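# Fold the sock's toe back onto its foot or heel

## Task

Take the toe end of the sock, turn it back over itself and leave it resting on the foot or heel part (letting it drop into place is fine). Then open the gripper and pull the arms away. It only counts if the fold stays put by itself once the robot is no longer touching it.

## Robot and tools

Robot: two 6-joint arms with parallel grippers, left_arm and right_arm, facing a table. Arm names are labels only and do not refer to sides of any image. Root of left_arm sits near (-0.001, +0.315, +0.007) m and right_arm near (-0.007, -0.265, +0.005) m in the scene frame.

Scene frame: origin at table-top height, midway between the arms, roughly 5-10 cm inside the table's near edge. +x reaches out across the table, +y points toward left_arm, +z is up. All gripper poses in results use this one frame.

execute_actions takes "actions", a list holding zero or one item, plus an optional boolean "pictures" (images are included by default).
- Empty list: just reports the current state, no motion.
- Move: {"rows": [[...]], "steps": n}, n from 1 to 15 (15 if omitted). Each control step is 1/30 s. Row k is used on step k; if rows run out, the final row repeats. At most 15 rows.
- Wait: {"steps": n} with no rows, n up to 300; it returns once n steps have passed since the previous result, and time spent composing the reply counts toward that.
A refused call moves nothing.

Each row is one flat list of 14 numbers covering both arms, always all 14 even if one arm stays still: left_arm waist, shoulder, elbow, wrist pitch, wrist yaw, wrist roll, gripper opening, then right_arm in the same seven-number order. The six joint values are absolute target angles in radians in each arm's own joint space (the same values shown under Joint positions), not offsets. Stated ranges per arm: waist -2.618 to 3.054, shoulder 0.000 to 3.142, elbow 0.000 to 3.142, wrist pitch -1.571 to 1.571, wrist yaw -1.571 to 1.571, wrist roll -2.094 to 2.094. A target more than 0.036 rad beyond a limit, and farther out than the joint currently is, gets the call refused; true limits can differ by up to 0.036 rad, and beyond-limit targets are clipped at the real stop with a "joint sent to its limit" note (possibly about an earlier action). The opening is an absolute value from -1 (closed) to +1 (fully open, 0.087 m between pads).

Motion behaviour: joints move at limited speed; per step each joint's target is kept within a lead of its measured angle (waist 0.202, shoulder 0.258, elbow 0.238, wrist pitch 0.573, wrist yaw and roll 0.522 rad), and targets that would move the gripper over 70 mm from where it is are scaled back. Friction may leave a joint about 0.031 rad short, and changes smaller than that may not move it. Arms continue toward the last sent row while you think or wait, until they settle or a step is HELD.

Reading results: the state line gives, for left_arm and right_arm, end_effector_position (m) and end_effector_quat_wxyz in the scene frame. That point lies between the finger pads, under 1 cm short of the tips; fingers point along the gripper's +z and close along its y. Reported positions can be off, more so at full reach. Joint positions / Joint velocities list each arm's six joints (rad, rad/s) then pad gap (m, m/s). grip_measured is the finger opening on the command scale; each gripper may read off by about 1 mm. To hold cloth, command roughly 0.02 below grip_measured; smaller gaps give a lighter hold. Pads push about 20 N max; closing fast can squeeze harder. "joint command not followed" means the clearance check altered or blocked joint targets on some steps. HELD marks steps where your row was not fully sent. MOTOR HOT appears from 75 °C; at 90 °C the arm halts 10 s, at 100 °C it goes limp and drops. Holding loads heats motors, so avoid long static holds. OVER-TEMPERATURE FAULT lines report such stops.

zoom_image: "camera" (cam_high, cam_low, cam_left_wrist, cam_right_wrist) and "region" [x0, y0, x1, y1] in pixels of that camera's latest image, top-left origin, up to 504 by 504. It gives an enlarged view and moves nothing.

read_manual: optional "section" (only "licences"); returns licence text, no motion.

finished_scene: "scene" = number of the current scene; irreversible, then grades it. Replying with no tool call ends everything.

Cameras: all 504x504. cam_high is a fixed overhead view, cam_low a fixed low view from across the table, and each wrist camera rides on its hand. Calibrations are approximate (fixed cameras may be off by a couple of degrees and several mm).

Suggested order: look, locate the toe and the heel/foot, open a gripper and bring it down over the toe, close to pinch it, lift and carry it back over the foot, lower it, open, and raise the arm out of the way; then look again to confirm the fold stays before finishing.

Avoid: dropping or yanking the sock, pressing hard into the table, striking the bar and plate behind the bases (up to about 3 cm tall, no warning on contact), and letting the two arms collide or push on each other, which can stop the run. Move smoothly and don't leave an arm loaded for long.

Each tool is called after "Request:" in YAML: its name, and indented under it one key for each argument.

## Session

Request:
execute_actions:
  actions: []

Scene clock: 0.00 s of 5100.00 s.
left_arm: end_effector_position=(+0.3824, +0.3246, +0.3664) grip_measured=+1.000 end_effector_quat_wxyz=(+0.706, -0.008, +0.708, -0.018) | right_arm: end_effector_position=(+0.3613, -0.2419, +0.3921) grip_measured=+1.000 end_effector_quat_wxyz=(+0.731, -0.018, +0.681, +0.035)
Joint positions: left_arm=[ 0.014  1.034  1.048 -0.006 -0.005  0.006  0.087] | right_arm=[-0.009  1.037  1.064  0.016 -0.008  0.015  0.087]
Joint velocities: left_arm=[-0.012 -0.002 -0.002  0.037 -0.007 -0.007  0.   ] | right_arm=[-0.007 -0.007 -0.012 -0.022 -0.022 -0.022  0.   ]

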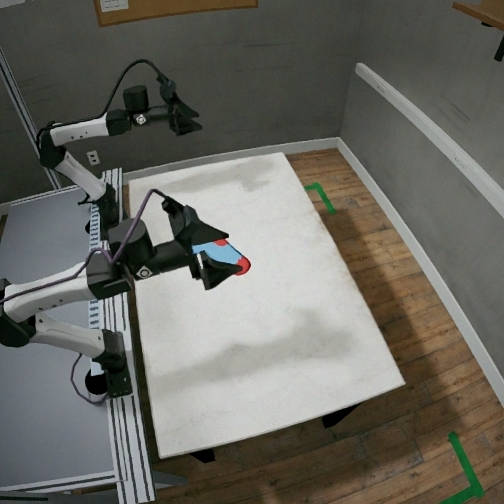

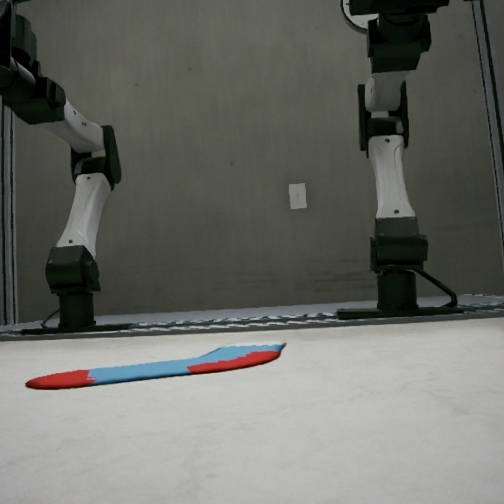

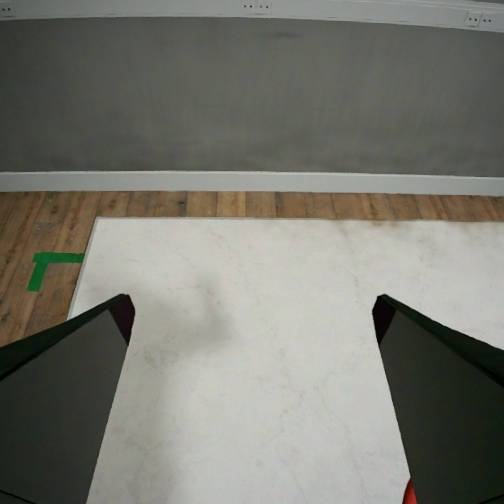

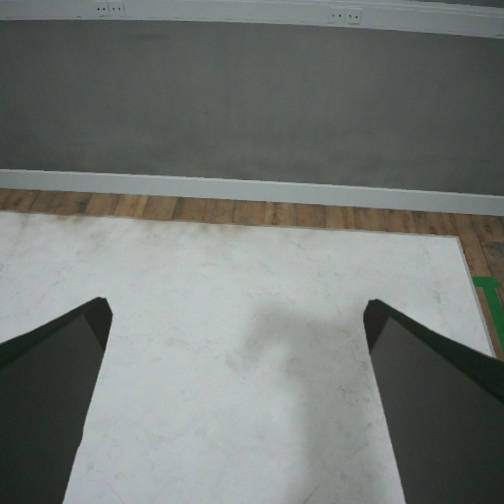

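Request:
zoom_image:
  camera: "cam_high"
  region: [160, 200, 280, 300]

Request:
zoom_image:
  camera: "cam_low"
  region: [10, 320, 310, 410]

Region (160, 200, 280, 300) of cam_high's 504x504 image, scaled by 4.200, with more detail than that image has.

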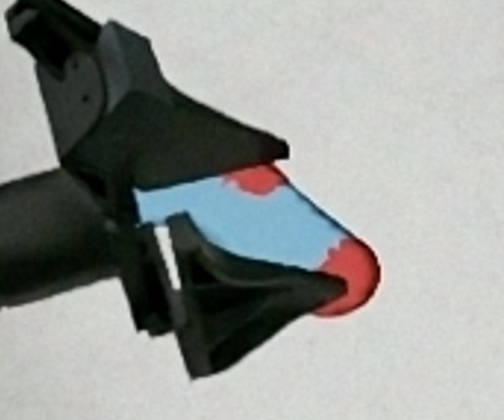

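Region (10, 320, 310, 410) of cam_low's 504x504 image, scaled by 1.680, with more detail than that image has; it fills the top 151 rows of this view, and the rest is white.

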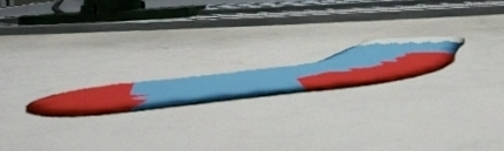

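Request:
execute_actions:
  actions:
    - {"rows": [[0.014, 1.034, 1.048, -0.006, -0.005, 0.006, 1, -0.008, 1.040, 1.067, 0.014, 0, 0.01, 1], [0.014, 1.034, 1.048, -0.006, -0.005, 0.006, 1, -0.005, 1.051, 1.075, 0.006, -0.001, 0.01, 0.99], [0.014, 1.034, 1.048, -0.006, -0.005, 0.006, 1, 0.001, 1.068, 1.088, -0.006, -0.003, 0.01, 0.98], [0.014, 1.034, 1.048, -0.006, -0.005, 0.006, 1, 0.008, 1.092, 1.107, -0.023, -0.006, 0.01, 0.96], [0.014, 1.034, 1.048, -0.006, -0.005, 0.006, 1, 0.017, 1.122, 1.130, -0.045, -0.009, 0.01, 0.94], [0.014, 1.034, 1.048, -0.006, -0.005, 0.006, 1, 0.029, 1.158, 1.159, -0.071, -0.012, 0.01, 0.91], [0.014, 1.034, 1.048, -0.006, -0.005, 0.006, 1, 0.041, 1.199, 1.191, -0.100, -0.017, 0.01, 0.88], [0.014, 1.034, 1.048, -0.006, -0.005, 0.006, 1, 0.056, 1.246, 1.228, -0.134, -0.022, 0.01, 0.84], [0.014, 1.034, 1.048, -0.006, -0.005, 0.006, 1, 0.072, 1.297, 1.268, -0.171, -0.027, 0.01, 0.8], [0.014, 1.034, 1.048, -0.006, -0.005, 0.006, 1, 0.089, 1.353, 1.312, -0.211, -0.033, 0.01, 0.76], [0.014, 1.034, 1.048, -0.006, -0.005, 0.006, 1, 0.108, 1.412, 1.358, -0.253, -0.039, 0.01, 0.72], [0.014, 1.034, 1.048, -0.006, -0.005, 0.006, 1, 0.127, 1.473, 1.406, -0.297, -0.045, 0.01, 0.67], [0.014, 1.034, 1.048, -0.006, -0.005, 0.006, 1, 0.147, 1.537, 1.456, -0.343, -0.051, 0.01, 0.62], [0.014, 1.034, 1.048, -0.006, -0.005, 0.006, 1, 0.167, 1.602, 1.508, -0.390, -0.058, 0.01, 0.57], [0.014, 1.034, 1.048, -0.006, -0.005, 0.006, 1, 0.188, 1.669, 1.560, -0.437, -0.065, 0.01, 0.52]], "steps": 15}
  pictures: false

Request:
execute_actions:
  actions:
    - {"rows": [[0.014, 1.034, 1.048, -0.006, -0.005, 0.006, 1, 0.208, 1.735, 1.611, -0.484, -0.072, 0.01, 0.48], [0.014, 1.034, 1.048, -0.006, -0.005, 0.006, 1, 0.228, 1.800, 1.663, -0.531, -0.079, 0.01, 0.43], [0.014, 1.034, 1.048, -0.006, -0.005, 0.006, 1, 0.248, 1.864, 1.713, -0.577, -0.085, 0.01, 0.38], [0.014, 1.034, 1.048, -0.006, -0.005, 0.006, 1, 0.267, 1.925, 1.761, -0.621, -0.091, 0.01, 0.33], [0.014, 1.034, 1.048, -0.006, -0.005, 0.006, 1, 0.286, 1.984, 1.807, -0.664, -0.098, 0.01, 0.29], [0.014, 1.034, 1.048, -0.006, -0.005, 0.006, 1, 0.303, 2.040, 1.851, -0.703, -0.103, 0.01, 0.25], [0.014, 1.034, 1.048, -0.006, -0.005, 0.006, 1, 0.319, 2.091, 1.891, -0.740, -0.108, 0.01, 0.21], [0.014, 1.034, 1.048, -0.006, -0.005, 0.006, 1, 0.334, 2.138, 1.928, -0.774, -0.113, 0.01, 0.17], [0.014, 1.034, 1.048, -0.006, -0.005, 0.006, 1, 0.346, 2.179, 1.960, -0.803, -0.118, 0.01, 0.14], [0.014, 1.034, 1.048, -0.006, -0.005, 0.006, 1, 0.358, 2.215, 1.989, -0.829, -0.121, 0.01, 0.11], [0.014, 1.034, 1.048, -0.006, -0.005, 0.006, 1, 0.367, 2.245, 2.012, -0.851, -0.124, 0.01, 0.09], [0.014, 1.034, 1.048, -0.006, -0.005, 0.006, 1, 0.374, 2.269, 2.031, -0.868, -0.127, 0.01, 0.07], [0.014, 1.034, 1.048, -0.006, -0.005, 0.006, 1, 0.380, 2.286, 2.044, -0.880, -0.129, 0.01, 0.06], [0.014, 1.034, 1.048, -0.006, -0.005, 0.006, 1, 0.383, 2.297, 2.052, -0.888, -0.13, 0.01, 0.05], [0.014, 1.034, 1.048, -0.006, -0.005, 0.006, 1, 0.384, 2.30, 2.055, -0.89, -0.13, 0.01, 0.05]], "steps": 15}
  pictures: false

Request:
execute_actions:
  actions:
    - {"steps": 15}

Scene clock: 55.07 s of 5100.00 s.
left_arm: end_effector_position=(+0.3824, +0.3246, +0.3664) grip_measured=+1.000 end_effector_quat_wxyz=(+0.706, -0.008, +0.708, -0.018) | right_arm: end_effector_position=(+0.4538, -0.1622, +0.3406) grip_measured=+0.546 end_effector_quat_wxyz=(+0.616, -0.085, +0.779, +0.083)
Joint positions: left_arm=[ 0.014  1.034  1.048 -0.006 -0.005  0.006  0.087] | right_arm=[ 0.134  1.511  1.466 -0.215 -0.031  0.015  0.068]
Joint velocities: left_arm=[ 0.017 -0.002  0.017  0.081 -0.007 -0.066  0.   ] | right_arm=[ 0.471  1.736  1.297 -1.018 -0.095 -0.066 -0.046]
Steps of this call (steps 1 to 90: nothing new was sent; then 51.57 s passed at rest; steps 91 to 105: all 15 steps of this action). Readings (joint positions):
91: left_arm=[0.014 1.034 1.048 -0.006 -0.005 0.006] | right_arm=[-0.009 1.037 1.064 0.016 -0.008 0.015]
92: left_arm=[0.014 1.034 1.048 -0.006 -0.005 0.006] | right_arm=[-0.009 1.037 1.064 0.016 -0.007 0.015]
94: left_arm=[0.014 1.034 1.048 -0.006 -0.005 0.006] | right_arm=[-0.009 1.042 1.071 0.012 -0.007 0.015]
98: left_arm=[0.014 1.034 1.048 -0.006 -0.005 0.006] | right_arm=[0.020 1.136 1.166 -0.027 -0.008 0.015]
105: the state above

Scene clock: 55.57 s of 5100.00 s.
left_arm: end_effector_position=(+0.3824, +0.3246, +0.3664) grip_measured=+1.000 end_effector_quat_wxyz=(+0.706, -0.008, +0.708, -0.018) | right_arm: end_effector_position=(+0.4613, -0.0124, +0.0886) grip_measured=+0.052 end_effector_quat_wxyz=(+0.253, -0.226, +0.934, +0.115)
Joint positions: left_arm=[ 0.014  1.034  1.048 -0.006 -0.005  0.006  0.087] | right_arm=[ 0.38   2.289  2.014 -0.772 -0.114  0.015  0.046]
Joint velocities: left_arm=[-0.027  0.002 -0.007 -0.051 -0.022 -0.11   0.   ] | right_arm=[ 0.227  0.574  0.12  -0.784 -0.168 -0.022 -0.003]
Steps of this call (steps 1 to 15: all 15 steps of this action). Readings (joint positions):
1: left_arm=[0.014 1.034 1.048 -0.006 -0.005 0.006] | right_arm=[0.151 1.571 1.510 -0.250 -0.036 0.015]
2: left_arm=[0.014 1.034 1.048 -0.006 -0.005 0.006] | right_arm=[0.169 1.632 1.554 -0.287 -0.041 0.015]
4: left_arm=[0.014 1.034 1.048 -0.006 -0.005 0.006] | right_arm=[0.204 1.753 1.645 -0.363 -0.051 0.015]
8: left_arm=[0.014 1.034 1.048 -0.006 -0.005 0.006] | right_arm=[0.275 1.988 1.824 -0.519 -0.073 0.015]
15: the state above

Scene clock: 56.07 s of 5100.00 s.
left_arm: end_effector_position=(+0.3824, +0.3246, +0.3664) grip_measured=+1.000 end_effector_quat_wxyz=(+0.706, -0.008, +0.708, -0.018) | right_arm: end_effector_position=(+0.4429, -0.0144, +0.0802) grip_measured=+0.050 end_effector_quat_wxyz=(+0.210, -0.231, +0.943, +0.112)
Joint positions: left_arm=[ 0.014  1.034  1.048 -0.006 -0.005  0.006  0.087] | right_arm=[ 0.389  2.307  2.041 -0.868 -0.125  0.015  0.046]
Joint velocities: left_arm=[-0.012 -0.007 -0.002  0.066  0.022 -0.051  0.   ] | right_arm=[-0.007 -0.012 -0.032 -0.066 -0.081  0.022  0.001]
Steps of this call (steps 1 to 15: the robot went on to your last target). Readings (joint positions):
1: left_arm=[0.014 1.034 1.048 -0.006 -0.005 0.006] | right_arm=[0.386 2.303 2.016 -0.796 -0.117 0.015]
2: left_arm=[0.014 1.034 1.048 -0.006 -0.005 0.006] | right_arm=[0.389 2.311 2.016 -0.816 -0.120 0.015]
4: left_arm=[0.014 1.034 1.048 -0.006 -0.005 0.006] | right_arm=[0.389 2.314 2.018 -0.846 -0.122 0.015]
8: left_arm=[0.014 1.034 1.048 -0.006 -0.005 0.006] | right_arm=[0.389 2.312 2.038 -0.861 -0.124 0.015]
15: the state above
camera_calibration (this result's frames):
cam_right_wrist: T_world_to_cam=[[0.500953, -0.85689, -0.121595, -0.229093], [-0.768937, -0.505142, 0.391875, 0.325129], [-0.397217, -0.102813, -0.911948, 0.386777], [0, 0, 0, 1]] pos_world=[0.518403, 0.00769491, 0.197454]

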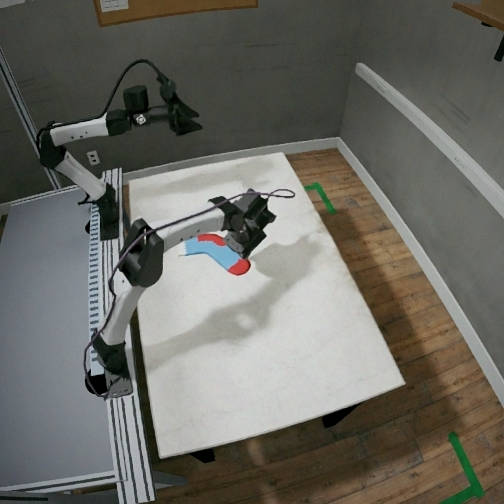

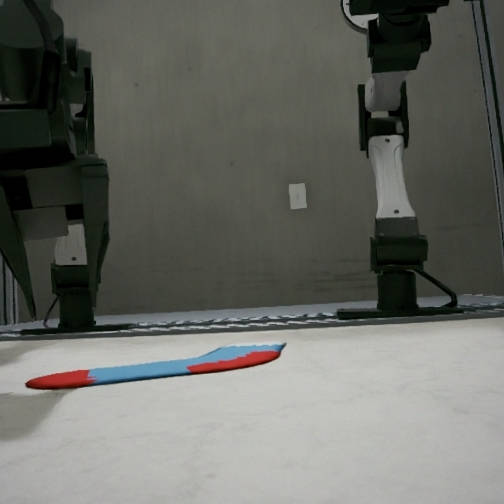

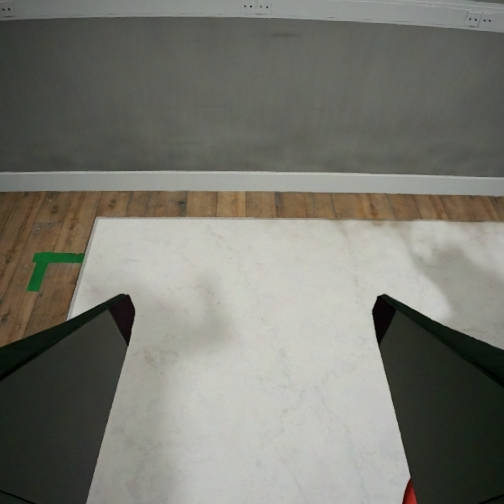

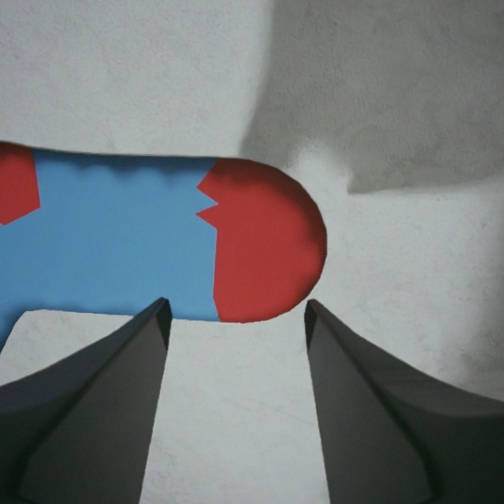

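Request:
zoom_image:
  camera: "cam_low"
  region: [0, 270, 160, 400]

Region (0, 270, 160, 400) of cam_low's 504x504 image, scaled by 3.150, with more detail than that image has; it fills the top 410 rows of this view, and the rest is white.

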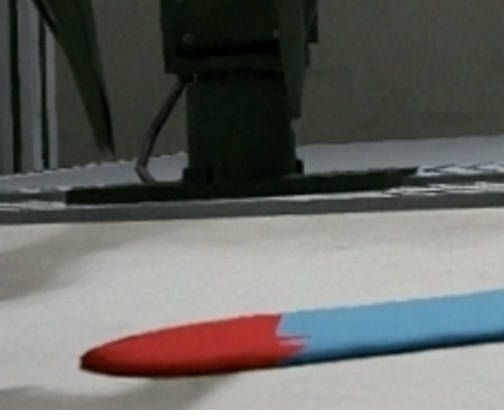

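Request:
execute_actions:
  actions:
    - {"rows": [[0.014, 1.034, 1.048, -0.006, -0.005, 0.006, 1, 0.378, 2.31, 2.03, -0.86, -0.13, 0.01, 0.05], [0.014, 1.034, 1.048, -0.006, -0.005, 0.006, 1, 0.372, 2.315, 2.018, -0.84, -0.13, 0.01, 0.05], [0.014, 1.034, 1.048, -0.006, -0.005, 0.006, 1, 0.367, 2.319, 2.003, -0.82, -0.13, 0.01, 0.05], [0.014, 1.034, 1.048, -0.006, -0.005, 0.006, 1, 0.362, 2.322, 1.987, -0.80, -0.13, 0.01, 0.05], [0.014, 1.034, 1.048, -0.006, -0.005, 0.006, 1, 0.358, 2.325, 1.971, -0.78, -0.13, 0.01, 0.05], [0.014, 1.034, 1.048, -0.006, -0.005, 0.006, 1, 0.355, 2.327, 1.955, -0.76, -0.13, 0.01, 0.05], [0.014, 1.034, 1.048, -0.006, -0.005, 0.006, 1, 0.353, 2.329, 1.939, -0.74, -0.13, 0.01, 0.05], [0.014, 1.034, 1.048, -0.006, -0.005, 0.006, 1, 0.352, 2.331, 1.923, -0.725, -0.13, 0.01, 0.05], [0.014, 1.034, 1.048, -0.006, -0.005, 0.006, 1, 0.352, 2.333, 1.908, -0.71, -0.13, 0.01, 0.05], [0.014, 1.034, 1.048, -0.006, -0.005, 0.006, 1, 0.352, 2.334, 1.895, -0.70, -0.13, 0.01, 0.05], [0.014, 1.034, 1.048, -0.006, -0.005, 0.006, 1, 0.352, 2.335, 1.886, -0.695, -0.13, 0.01, 0.05], [0.014, 1.034, 1.048, -0.006, -0.005, 0.006, 1, 0.352, 2.335, 1.88, -0.695, -0.13, 0.01, 0.05]], "steps": 15}
  pictures: false

Request:
execute_actions:
  actions:
    - {"steps": 12}

Request:
zoom_image:
  camera: "cam_low"
  region: [0, 310, 130, 400]

Scene clock: 90.57 s of 5100.00 s.
left_arm: end_effector_position=(+0.3824, +0.3246, +0.3664) grip_measured=+1.000 end_effector_quat_wxyz=(+0.706, -0.008, +0.708, -0.018) | right_arm: end_effector_position=(+0.4447, -0.0306, +0.0385) grip_measured=+0.050 end_effector_quat_wxyz=(+0.201, -0.217, +0.949, +0.108)
Joint positions: left_arm=[ 0.014  1.034  1.048 -0.006 -0.005  0.006  0.087] | right_arm=[ 0.359  2.318  1.898 -0.737 -0.126  0.015  0.046]
Joint velocities: left_arm=[-0.002 -0.007 -0.012  0.007 -0.022  0.037  0.   ] | right_arm=[-0.012  0.071 -0.085  0.125 -0.037 -0.037  0.001]
Steps of this call (steps 1 to 15: the robot went on to your last target; steps 16 to 110: nothing new was sent; then 30.33 s passed at rest; steps 111 to 125: all 15 steps of this action). Readings (joint positions):
111: left_arm=[0.014 1.034 1.048 -0.006 -0.005 0.006] | right_arm=[0.389 2.307 2.041 -0.871 -0.125 0.015]
112: left_arm=[0.014 1.034 1.048 -0.006 -0.005 0.006] | right_arm=[0.389 2.307 2.041 -0.870 -0.125 0.015]
114: left_arm=[0.014 1.034 1.048 -0.006 -0.005 0.006] | right_arm=[0.386 2.307 2.032 -0.853 -0.126 0.015]
118: left_arm=[0.014 1.034 1.048 -0.006 -0.005 0.006] | right_arm=[0.370 2.307 1.975 -0.797 -0.126 0.015]
125: the state above

Scene clock: 90.97 s of 5100.00 s.
left_arm: end_effector_position=(+0.3824, +0.3246, +0.3664) grip_measured=+1.000 end_effector_quat_wxyz=(+0.706, -0.008, +0.708, -0.018) | right_arm: end_effector_position=(+0.4491, -0.0285, +0.0384) grip_measured=+0.050 end_effector_quat_wxyz=(+0.210, -0.217, +0.947, +0.110)
Joint positions: left_arm=[ 0.014  1.034  1.048 -0.006 -0.005  0.006  0.087] | right_arm=[ 0.359  2.32   1.896 -0.714 -0.126  0.015  0.046]
Joint velocities: left_arm=[ 0.002 -0.007 -0.007  0.007 -0.022 -0.066  0.   ] | right_arm=[ 0.002  0.012 -0.002 -0.007  0.051 -0.037 -0.001]
Steps of this call (steps 1 to 12: the robot went on to your last target). Readings (joint positions):
1: left_arm=[0.014 1.034 1.048 -0.006 -0.005 0.006] | right_arm=[0.359 2.319 1.896 -0.733 -0.126 0.015]
2: left_arm=[0.014 1.034 1.048 -0.006 -0.005 0.006] | right_arm=[0.359 2.320 1.896 -0.731 -0.126 0.015]
4: left_arm=[0.014 1.034 1.048 -0.006 -0.005 0.006] | right_arm=[0.359 2.320 1.896 -0.724 -0.126 0.015]
8: left_arm=[0.014 1.034 1.048 -0.006 -0.005 0.006] | right_arm=[0.359 2.320 1.896 -0.717 -0.126 0.015]
12: the state above
camera_calibration (this result's frames):
cam_right_wrist: T_world_to_cam=[[0.475059, -0.87117, -0.124025, -0.238052], [-0.782048, -0.482599, 0.394333, 0.345598], [-0.403385, -0.0903372, -0.91056, 0.352758], [0, 0, 0, 1]] pos_world=[0.525661, -0.00873155, 0.155402]

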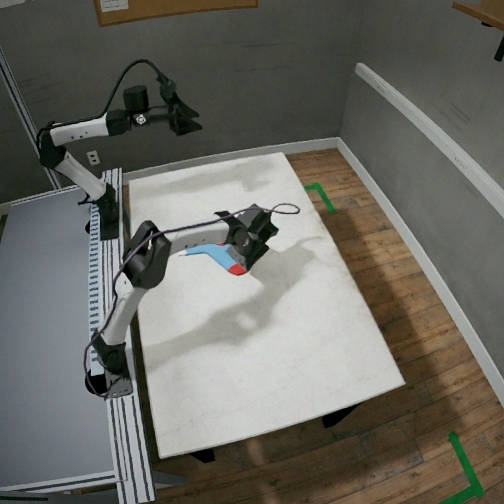

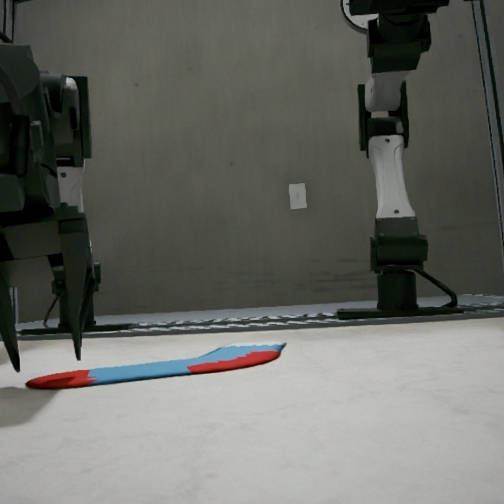

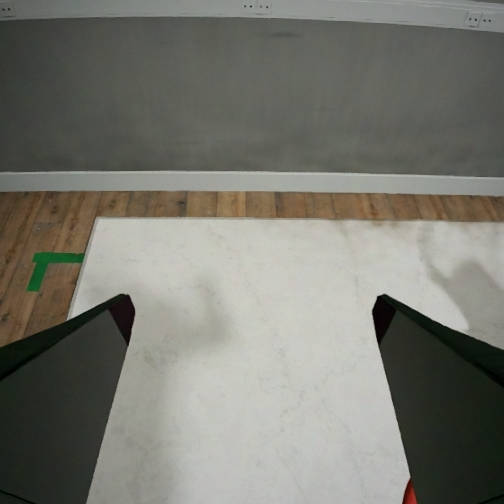

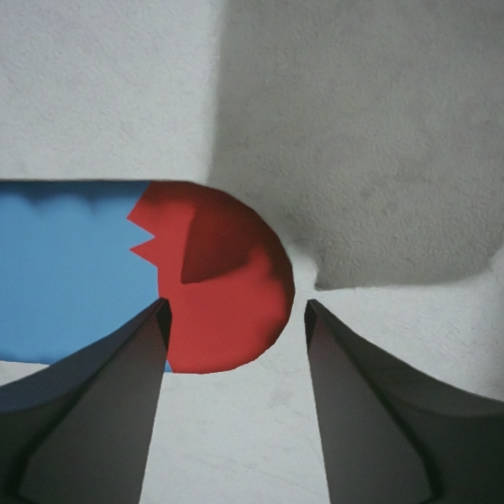

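Region (0, 310, 130, 400) of cam_low's 504x504 image, scaled by 3.877, with more detail than that image has; it fills the top 349 rows of this view, and the rest is white.

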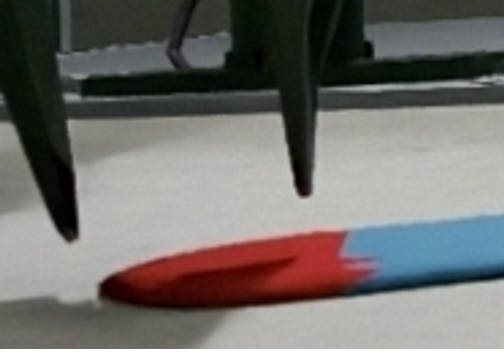

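Request:
execute_actions:
  actions:
    - {"rows": [[0.014, 1.034, 1.048, -0.006, -0.005, 0.006, 1, 0.365, 2.335, 1.88, -0.685, -0.11, 0.01, 0.05], [0.014, 1.034, 1.048, -0.006, -0.005, 0.006, 1, 0.372, 2.335, 1.88, -0.675, -0.09, 0.01, 0.05], [0.014, 1.034, 1.048, -0.006, -0.005, 0.006, 1, 0.376, 2.335, 1.88, -0.665, -0.075, 0.01, 0.05], [0.014, 1.034, 1.048, -0.006, -0.005, 0.006, 1, 0.378, 2.335, 1.88, -0.658, -0.065, 0.01, 0.05], [0.014, 1.034, 1.048, -0.006, -0.005, 0.006, 1, 0.378, 2.335, 1.88, -0.655, -0.06, 0.01, 0.05], [0.014, 1.034, 1.048, -0.006, -0.005, 0.006, 1, 0.378, 2.337, 1.88, -0.655, -0.06, 0.01, 0.05], [0.014, 1.034, 1.048, -0.006, -0.005, 0.006, 1, 0.378, 2.34, 1.88, -0.655, -0.06, 0.01, 0.05], [0.014, 1.034, 1.048, -0.006, -0.005, 0.006, 1, 0.378, 2.343, 1.88, -0.655, -0.06, 0.01, 0.05], [0.014, 1.034, 1.048, -0.006, -0.005, 0.006, 1, 0.378, 2.346, 1.88, -0.655, -0.06, 0.01, 0.05], [0.014, 1.034, 1.048, -0.006, -0.005, 0.006, 1, 0.378, 2.349, 1.88, -0.655, -0.06, 0.01, 0.05], [0.014, 1.034, 1.048, -0.006, -0.005, 0.006, 1, 0.378, 2.352, 1.88, -0.655, -0.06, 0.01, 0.05], [0.014, 1.034, 1.048, -0.006, -0.005, 0.006, 1, 0.378, 2.355, 1.88, -0.655, -0.06, 0.01, 0.05], [0.014, 1.034, 1.048, -0.006, -0.005, 0.006, 1, 0.378, 2.358, 1.88, -0.655, -0.06, 0.01, 0.05], [0.014, 1.034, 1.048, -0.006, -0.005, 0.006, 1, 0.378, 2.361, 1.88, -0.655, -0.06, 0.01, 0.05], [0.014, 1.034, 1.048, -0.006, -0.005, 0.006, 1, 0.378, 2.364, 1.88, -0.655, -0.06, 0.01, 0.05]], "steps": 15}
  pictures: false

Request:
execute_actions:
  actions:
    - {"steps": 10}

Request:
zoom_image:
  camera: "cam_low"
  region: [0, 310, 130, 400]

Scene clock: 113.70 s of 5100.00 s.
left_arm: end_effector_position=(+0.3824, +0.3246, +0.3664) grip_measured=+1.000 end_effector_quat_wxyz=(+0.706, -0.008, +0.708, -0.018) | right_arm: end_effector_position=(+0.4601, -0.0287, +0.0368) grip_measured=+0.050 end_effector_quat_wxyz=(+0.232, -0.215, +0.944, +0.088)
Joint positions: left_arm=[ 0.014  1.034  1.048 -0.006 -0.005  0.006  0.087] | right_arm=[ 0.368  2.328  1.896 -0.671 -0.07   0.015  0.046]
Joint velocities: left_arm=[-0.017 -0.007  0.012 -0.037 -0.037  0.007  0.   ] | right_arm=[-0.017  0.1   -0.007  0.051  0.095 -0.022 -0.   ]
Steps of this call (steps 1 to 30: the robot went on to your last target; steps 31 to 120: nothing new was sent; then 18.23 s passed at rest; steps 121 to 135: all 15 steps of this action). Readings (joint positions):
121: left_arm=[0.014 1.034 1.048 -0.006 -0.005 0.006] | right_arm=[0.359 2.320 1.896 -0.711 -0.125 0.015]
122: left_arm=[0.014 1.034 1.048 -0.006 -0.005 0.006] | right_arm=[0.359 2.320 1.896 -0.709 -0.121 0.015]
124: left_arm=[0.014 1.034 1.048 -0.006 -0.005 0.006] | right_arm=[0.360 2.320 1.896 -0.699 -0.105 0.015]
128: left_arm=[0.014 1.034 1.048 -0.006 -0.005 0.006] | right_arm=[0.366 2.320 1.896 -0.682 -0.082 0.015]
135: the state above

Scene clock: 114.03 s of 5100.00 s.
left_arm: end_effector_position=(+0.3824, +0.3246, +0.3664) grip_measured=+1.000 end_effector_quat_wxyz=(+0.706, -0.008, +0.708, -0.018) | right_arm: end_effector_position=(+0.4592, -0.0298, +0.0283) grip_measured=+0.050 end_effector_quat_wxyz=(+0.225, -0.215, +0.947, +0.084)
Joint positions: left_arm=[ 0.014  1.034  1.048 -0.006 -0.005  0.006  0.087] | right_arm=[ 0.368  2.345  1.896 -0.67  -0.067  0.015  0.046]
Joint velocities: left_arm=[-0.007  0.007  0.002  0.007  0.022 -0.007  0.   ] | right_arm=[-0.022  0.002 -0.017 -0.007  0.051  0.051  0.   ]
Steps of this call (steps 1 to 10: the robot went on to your last target). Readings (joint positions):
1: left_arm=[0.014 1.034 1.048 -0.006 -0.005 0.006] | right_arm=[0.368 2.332 1.896 -0.670 -0.069 0.015]
2: left_arm=[0.014 1.034 1.048 -0.006 -0.005 0.006] | right_arm=[0.368 2.335 1.896 -0.670 -0.069 0.015]
4: left_arm=[0.014 1.034 1.048 -0.006 -0.005 0.006] | right_arm=[0.368 2.342 1.896 -0.670 -0.068 0.015]
8: left_arm=[0.014 1.034 1.048 -0.006 -0.005 0.006] | right_arm=[0.368 2.345 1.896 -0.670 -0.067 0.015]
10: the state above
camera_calibration (this result's frames):
cam_right_wrist: T_world_to_cam=[[0.463545, -0.883295, -0.0701144, -0.241836], [-0.805616, -0.453079, 0.381709, 0.36893], [-0.368929, -0.120454, -0.921619, 0.331187], [0, 0, 0, 1]] pos_world=[0.531502, -0.00656471, 0.147448]

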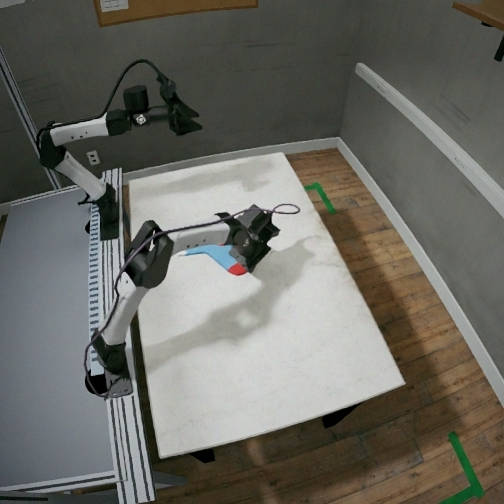

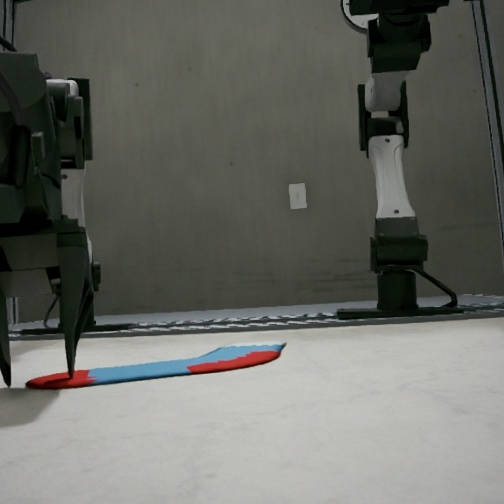

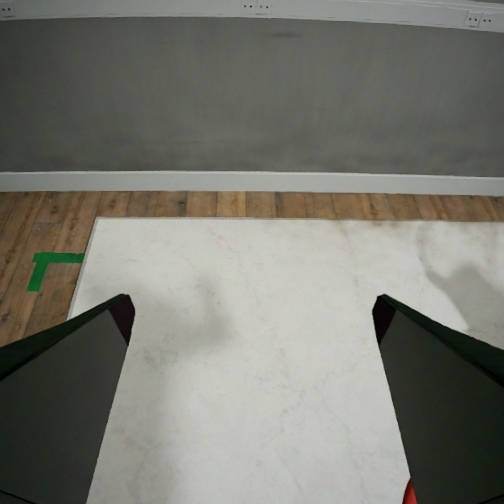

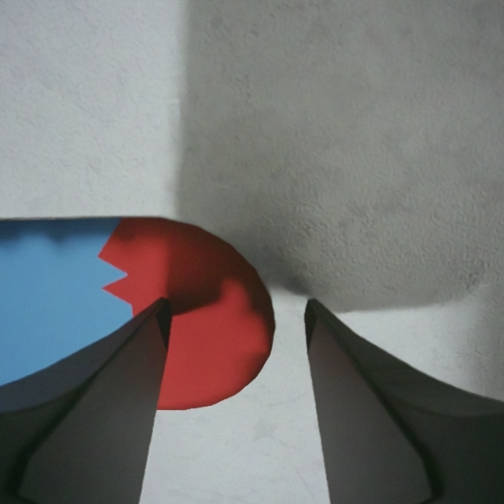

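Region (0, 310, 130, 400) of cam_low's 504x504 image, scaled by 3.877, with more detail than that image has; it fills the top 349 rows of this view, and the rest is white.

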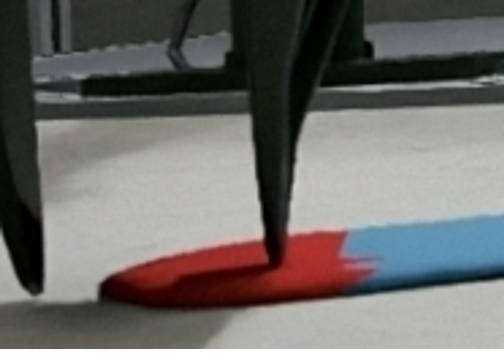

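Request:
execute_actions:
  actions:
    - {"rows": [[0.014, 1.034, 1.048, -0.006, -0.005, 0.006, 1, 0.378, 2.372, 1.88, -0.655, -0.06, 0.01, 0.05], [0.014, 1.034, 1.048, -0.006, -0.005, 0.006, 1, 0.378, 2.378, 1.88, -0.655, -0.06, 0.01, 0.05], [0.014, 1.034, 1.048, -0.006, -0.005, 0.006, 1, 0.378, 2.383, 1.88, -0.655, -0.06, 0.01, 0.05], [0.014, 1.034, 1.048, -0.006, -0.005, 0.006, 1, 0.378, 2.386, 1.88, -0.655, -0.06, 0.01, 0.05]], "steps": 10}
  pictures: false

Request:
execute_actions:
  actions:
    - {"rows": [[0.014, 1.034, 1.048, -0.006, -0.005, 0.006, 1, 0.378, 2.386, 1.88, -0.655, -0.06, 0.01, 0.01], [0.014, 1.034, 1.048, -0.006, -0.005, 0.006, 1, 0.378, 2.386, 1.88, -0.655, -0.06, 0.01, -0.03], [0.014, 1.034, 1.048, -0.006, -0.005, 0.006, 1, 0.378, 2.386, 1.88, -0.655, -0.06, 0.01, -0.07], [0.014, 1.034, 1.048, -0.006, -0.005, 0.006, 1, 0.378, 2.386, 1.88, -0.655, -0.06, 0.01, -0.11], [0.014, 1.034, 1.048, -0.006, -0.005, 0.006, 1, 0.378, 2.386, 1.88, -0.655, -0.06, 0.01, -0.15], [0.014, 1.034, 1.048, -0.006, -0.005, 0.006, 1, 0.378, 2.386, 1.88, -0.655, -0.06, 0.01, -0.19], [0.014, 1.034, 1.048, -0.006, -0.005, 0.006, 1, 0.378, 2.386, 1.88, -0.655, -0.06, 0.01, -0.23], [0.014, 1.034, 1.048, -0.006, -0.005, 0.006, 1, 0.378, 2.386, 1.88, -0.655, -0.06, 0.01, -0.27], [0.014, 1.034, 1.048, -0.006, -0.005, 0.006, 1, 0.378, 2.386, 1.88, -0.655, -0.06, 0.01, -0.31], [0.014, 1.034, 1.048, -0.006, -0.005, 0.006, 1, 0.378, 2.386, 1.88, -0.655, -0.06, 0.01, -0.35], [0.014, 1.034, 1.048, -0.006, -0.005, 0.006, 1, 0.378, 2.386, 1.88, -0.655, -0.06, 0.01, -0.39], [0.014, 1.034, 1.048, -0.006, -0.005, 0.006, 1, 0.378, 2.386, 1.88, -0.655, -0.06, 0.01, -0.43], [0.014, 1.034, 1.048, -0.006, -0.005, 0.006, 1, 0.378, 2.386, 1.88, -0.655, -0.06, 0.01, -0.47], [0.014, 1.034, 1.048, -0.006, -0.005, 0.006, 1, 0.378, 2.386, 1.88, -0.655, -0.06, 0.01, -0.51], [0.014, 1.034, 1.048, -0.006, -0.005, 0.006, 1, 0.378, 2.386, 1.88, -0.655, -0.06, 0.01, -0.55]], "steps": 15}

Request:
zoom_image:
  camera: "cam_low"
  region: [0, 310, 130, 400]

Scene clock: 127.47 s of 5100.00 s.
left_arm: end_effector_position=(+0.3824, +0.3246, +0.3664) grip_measured=+1.000 end_effector_quat_wxyz=(+0.706, -0.008, +0.708, -0.018) | right_arm: end_effector_position=(+0.4594, -0.0298, +0.0267) grip_measured=+0.050 end_effector_quat_wxyz=(+0.225, -0.215, +0.947, +0.084)
Joint positions: left_arm=[ 0.014  1.034  1.048 -0.006 -0.005  0.006  0.087] | right_arm=[ 0.368  2.348  1.896 -0.668 -0.066  0.015  0.046]
Joint velocities: left_arm=[ 0.007 -0.017 -0.007 -0.037 -0.051 -0.095  0.   ] | right_arm=[ 0.012  0.022  0.002  0.007 -0.007 -0.007  0.   ]
Steps of this call (steps 1 to 30: the robot went on to your last target; steps 31 to 120: nothing new was sent; then 9.10 s passed at rest; steps 121 to 130: all 10 steps of this action). Readings (joint positions):
121: left_arm=[0.014 1.034 1.048 -0.006 -0.005 0.006] | right_arm=[0.368 2.345 1.896 -0.670 -0.066 0.015]
122: left_arm=[0.014 1.034 1.048 -0.006 -0.005 0.006] | right_arm=[0.368 2.345 1.896 -0.670 -0.066 0.015]
124: left_arm=[0.014 1.034 1.048 -0.006 -0.005 0.006] | right_arm=[0.368 2.348 1.896 -0.669 -0.066 0.015]
128: left_arm=[0.014 1.034 1.048 -0.006 -0.005 0.006] | right_arm=[0.368 2.348 1.896 -0.668 -0.066 0.015]
130: the state above

Scene clock: 127.97 s of 5100.00 s.
left_arm: end_effector_position=(+0.3824, +0.3246, +0.3664) grip_measured=+1.000 end_effector_quat_wxyz=(+0.706, -0.008, +0.708, -0.018) | right_arm: end_effector_position=(+0.4607, -0.0284, +0.0274) grip_measured=-0.529 end_effector_quat_wxyz=(+0.228, -0.215, +0.946, +0.087)
Joint positions: left_arm=[ 0.014  1.034  1.048 -0.006 -0.005  0.006  0.087] | right_arm=[ 0.368  2.348  1.896 -0.661 -0.071  0.015  0.021]
Joint velocities: left_arm=[ 0.007 -0.007 -0.007  0.007  0.022  0.007  0.   ] | right_arm=[-0.002 -0.002 -0.002 -0.066  0.037 -0.051 -0.035]
Steps of this call (steps 1 to 15: all 15 steps of this action). Readings (joint positions):
1: left_arm=[0.014 1.034 1.048 -0.006 -0.005 0.006] | right_arm=[0.368 2.348 1.896 -0.668 -0.065 0.015]
2: left_arm=[0.014 1.034 1.048 -0.006 -0.005 0.006] | right_arm=[0.368 2.348 1.896 -0.668 -0.065 0.015]
4: left_arm=[0.014 1.034 1.048 -0.006 -0.005 0.006] | right_arm=[0.368 2.348 1.896 -0.666 -0.065 0.015]
8: left_arm=[0.014 1.034 1.048 -0.006 -0.005 0.006] | right_arm=[0.368 2.348 1.896 -0.663 -0.068 0.015]
15: the state above
camera_calibration (this result's frames):
cam_right_wrist: T_world_to_cam=[[0.465726, -0.881909, -0.0730538, -0.242216], [-0.80622, -0.456889, 0.375849, 0.371462], [-0.364842, -0.116145, -0.923797, 0.329335], [0, 0, 0, 1]] pos_world=[0.532441, -0.00564496, 0.146931]

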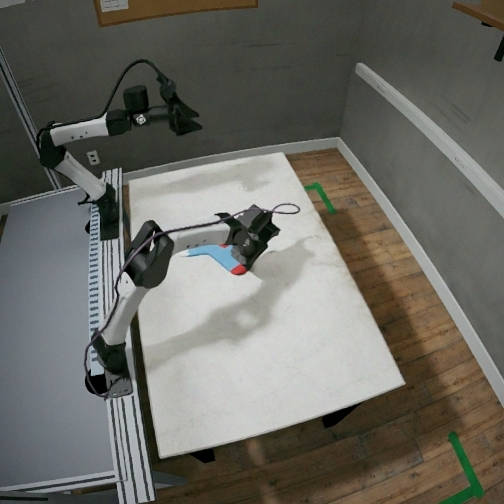

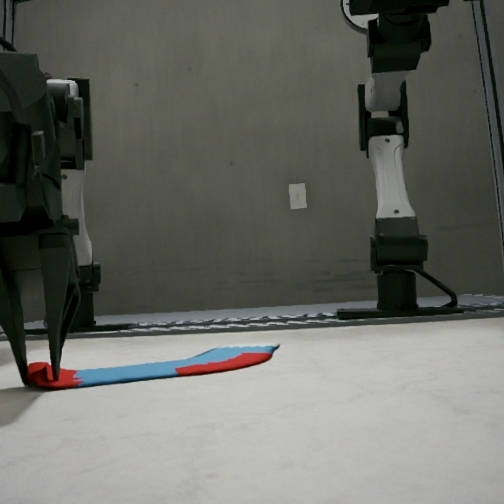

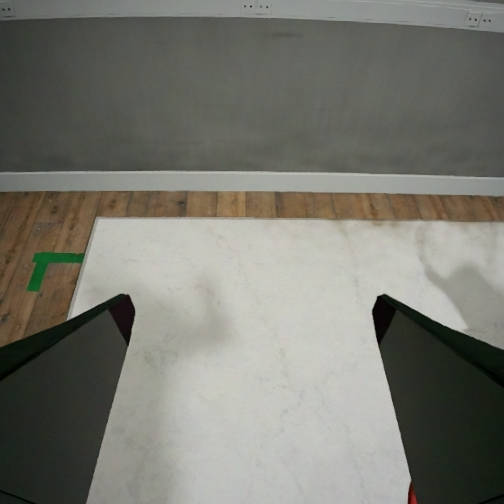

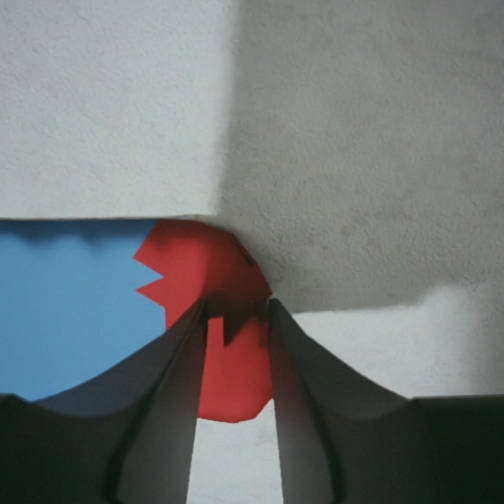

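Region (0, 310, 130, 400) of cam_low's 504x504 image, scaled by 3.877, with more detail than that image has; it fills the top 349 rows of this view, and the rest is white.

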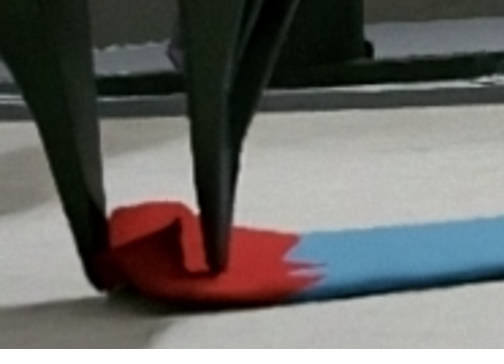

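Request:
execute_actions:
  actions:
    - {"rows": [[0.014, 1.034, 1.048, -0.006, -0.005, 0.006, 1, 0.378, 2.386, 1.88, -0.655, -0.06, 0.01, -0.59], [0.014, 1.034, 1.048, -0.006, -0.005, 0.006, 1, 0.378, 2.386, 1.88, -0.655, -0.06, 0.01, -0.63], [0.014, 1.034, 1.048, -0.006, -0.005, 0.006, 1, 0.378, 2.386, 1.88, -0.655, -0.06, 0.01, -0.67], [0.014, 1.034, 1.048, -0.006, -0.005, 0.006, 1, 0.378, 2.386, 1.88, -0.655, -0.06, 0.01, -0.71], [0.014, 1.034, 1.048, -0.006, -0.005, 0.006, 1, 0.378, 2.386, 1.88, -0.655, -0.06, 0.01, -0.75], [0.014, 1.034, 1.048, -0.006, -0.005, 0.006, 1, 0.378, 2.386, 1.88, -0.655, -0.06, 0.01, -0.78], [0.014, 1.034, 1.048, -0.006, -0.005, 0.006, 1, 0.378, 2.386, 1.88, -0.655, -0.06, 0.01, -0.81], [0.014, 1.034, 1.048, -0.006, -0.005, 0.006, 1, 0.378, 2.386, 1.88, -0.655, -0.06, 0.01, -0.84], [0.014, 1.034, 1.048, -0.006, -0.005, 0.006, 1, 0.378, 2.386, 1.88, -0.655, -0.06, 0.01, -0.87], [0.014, 1.034, 1.048, -0.006, -0.005, 0.006, 1, 0.378, 2.386, 1.88, -0.655, -0.06, 0.01, -0.9], [0.014, 1.034, 1.048, -0.006, -0.005, 0.006, 1, 0.378, 2.386, 1.88, -0.655, -0.06, 0.01, -0.92]], "steps": 15}

Request:
zoom_image:
  camera: "cam_low"
  region: [0, 310, 130, 400]

Scene clock: 138.47 s of 5100.00 s.
left_arm: end_effector_position=(+0.3824, +0.3246, +0.3664) grip_measured=+1.000 end_effector_quat_wxyz=(+0.706, -0.008, +0.708, -0.018) | right_arm: end_effector_position=(+0.4617, -0.0280, +0.0277) grip_measured=-0.918 end_effector_quat_wxyz=(+0.230, -0.215, +0.945, +0.087)
Joint positions: left_arm=[ 0.014  1.034  1.048 -0.006 -0.005  0.006  0.087] | right_arm=[ 0.368  2.348  1.896 -0.656 -0.07   0.015  0.004]
Joint velocities: left_arm=[-0.007 -0.012 -0.007 -0.007 -0.051 -0.051  0.   ] | right_arm=[-0.012 -0.007  0.022  0.007  0.037  0.022 -0.   ]
Steps of this call (steps 1 to 15: the robot went on to your last target; steps 16 to 110: nothing new was sent; then 6.33 s passed at rest; steps 111 to 125: all 15 steps of this action). Readings (joint positions):
111: left_arm=[0.014 1.034 1.048 -0.006 -0.005 0.006] | right_arm=[0.368 2.348 1.896 -0.660 -0.071 0.015]
112: left_arm=[0.014 1.034 1.048 -0.006 -0.005 0.006] | right_arm=[0.368 2.348 1.896 -0.660 -0.071 0.015]
114: left_arm=[0.014 1.034 1.048 -0.006 -0.005 0.006] | right_arm=[0.368 2.348 1.896 -0.659 -0.071 0.015]
118: left_arm=[0.014 1.034 1.048 -0.006 -0.005 0.006] | right_arm=[0.368 2.348 1.896 -0.658 -0.071 0.015]
125: the state above
camera_calibration (this result's frames):
cam_right_wrist: T_world_to_cam=[[0.465716, -0.881983, -0.0722083, -0.242387], [-0.807903, -0.457056, 0.37201, 0.373141], [-0.36111, -0.114914, -0.925416, 0.328385], [0, 0, 0, 1]] pos_world=[0.532928, -0.00549906, 0.147579]

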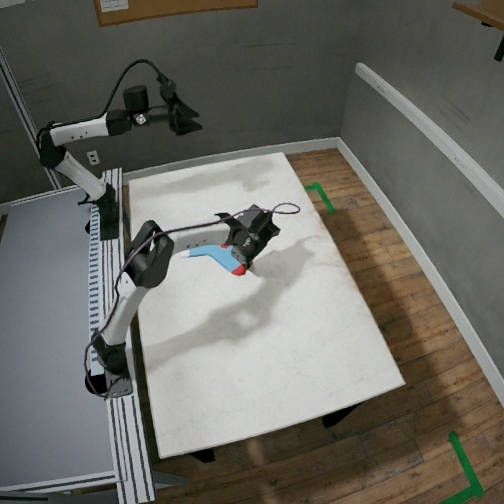

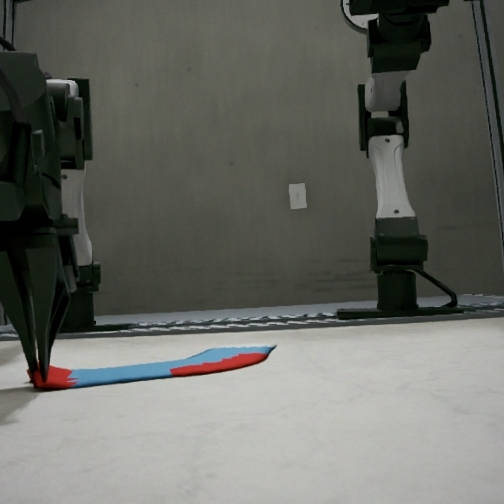

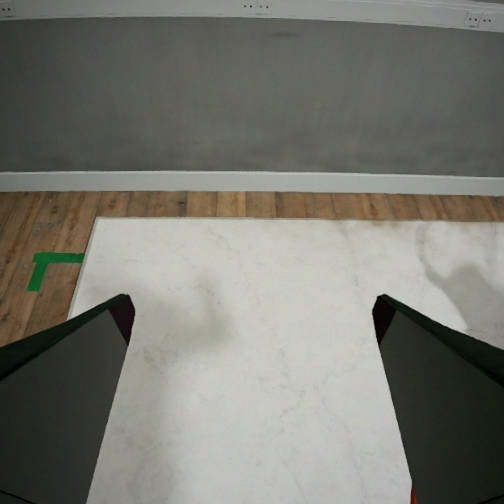

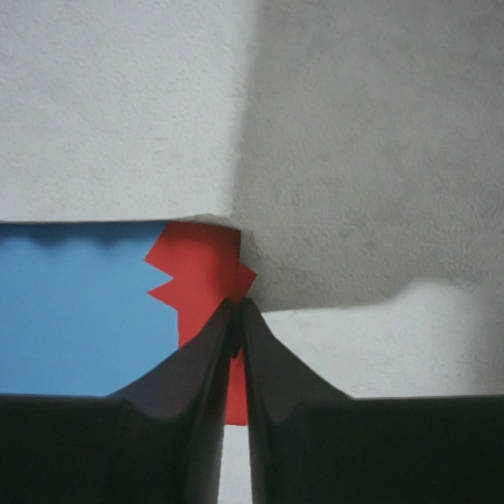

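Region (0, 310, 130, 400) of cam_low's 504x504 image, scaled by 3.877, with more detail than that image has; it fills the top 349 rows of this view, and the rest is white.

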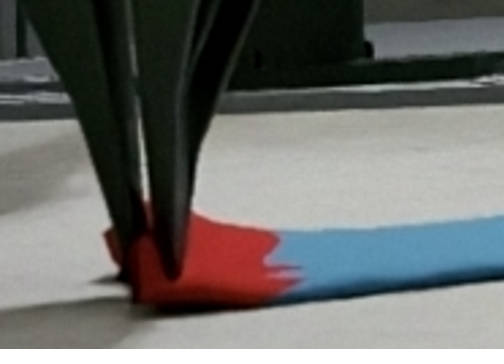

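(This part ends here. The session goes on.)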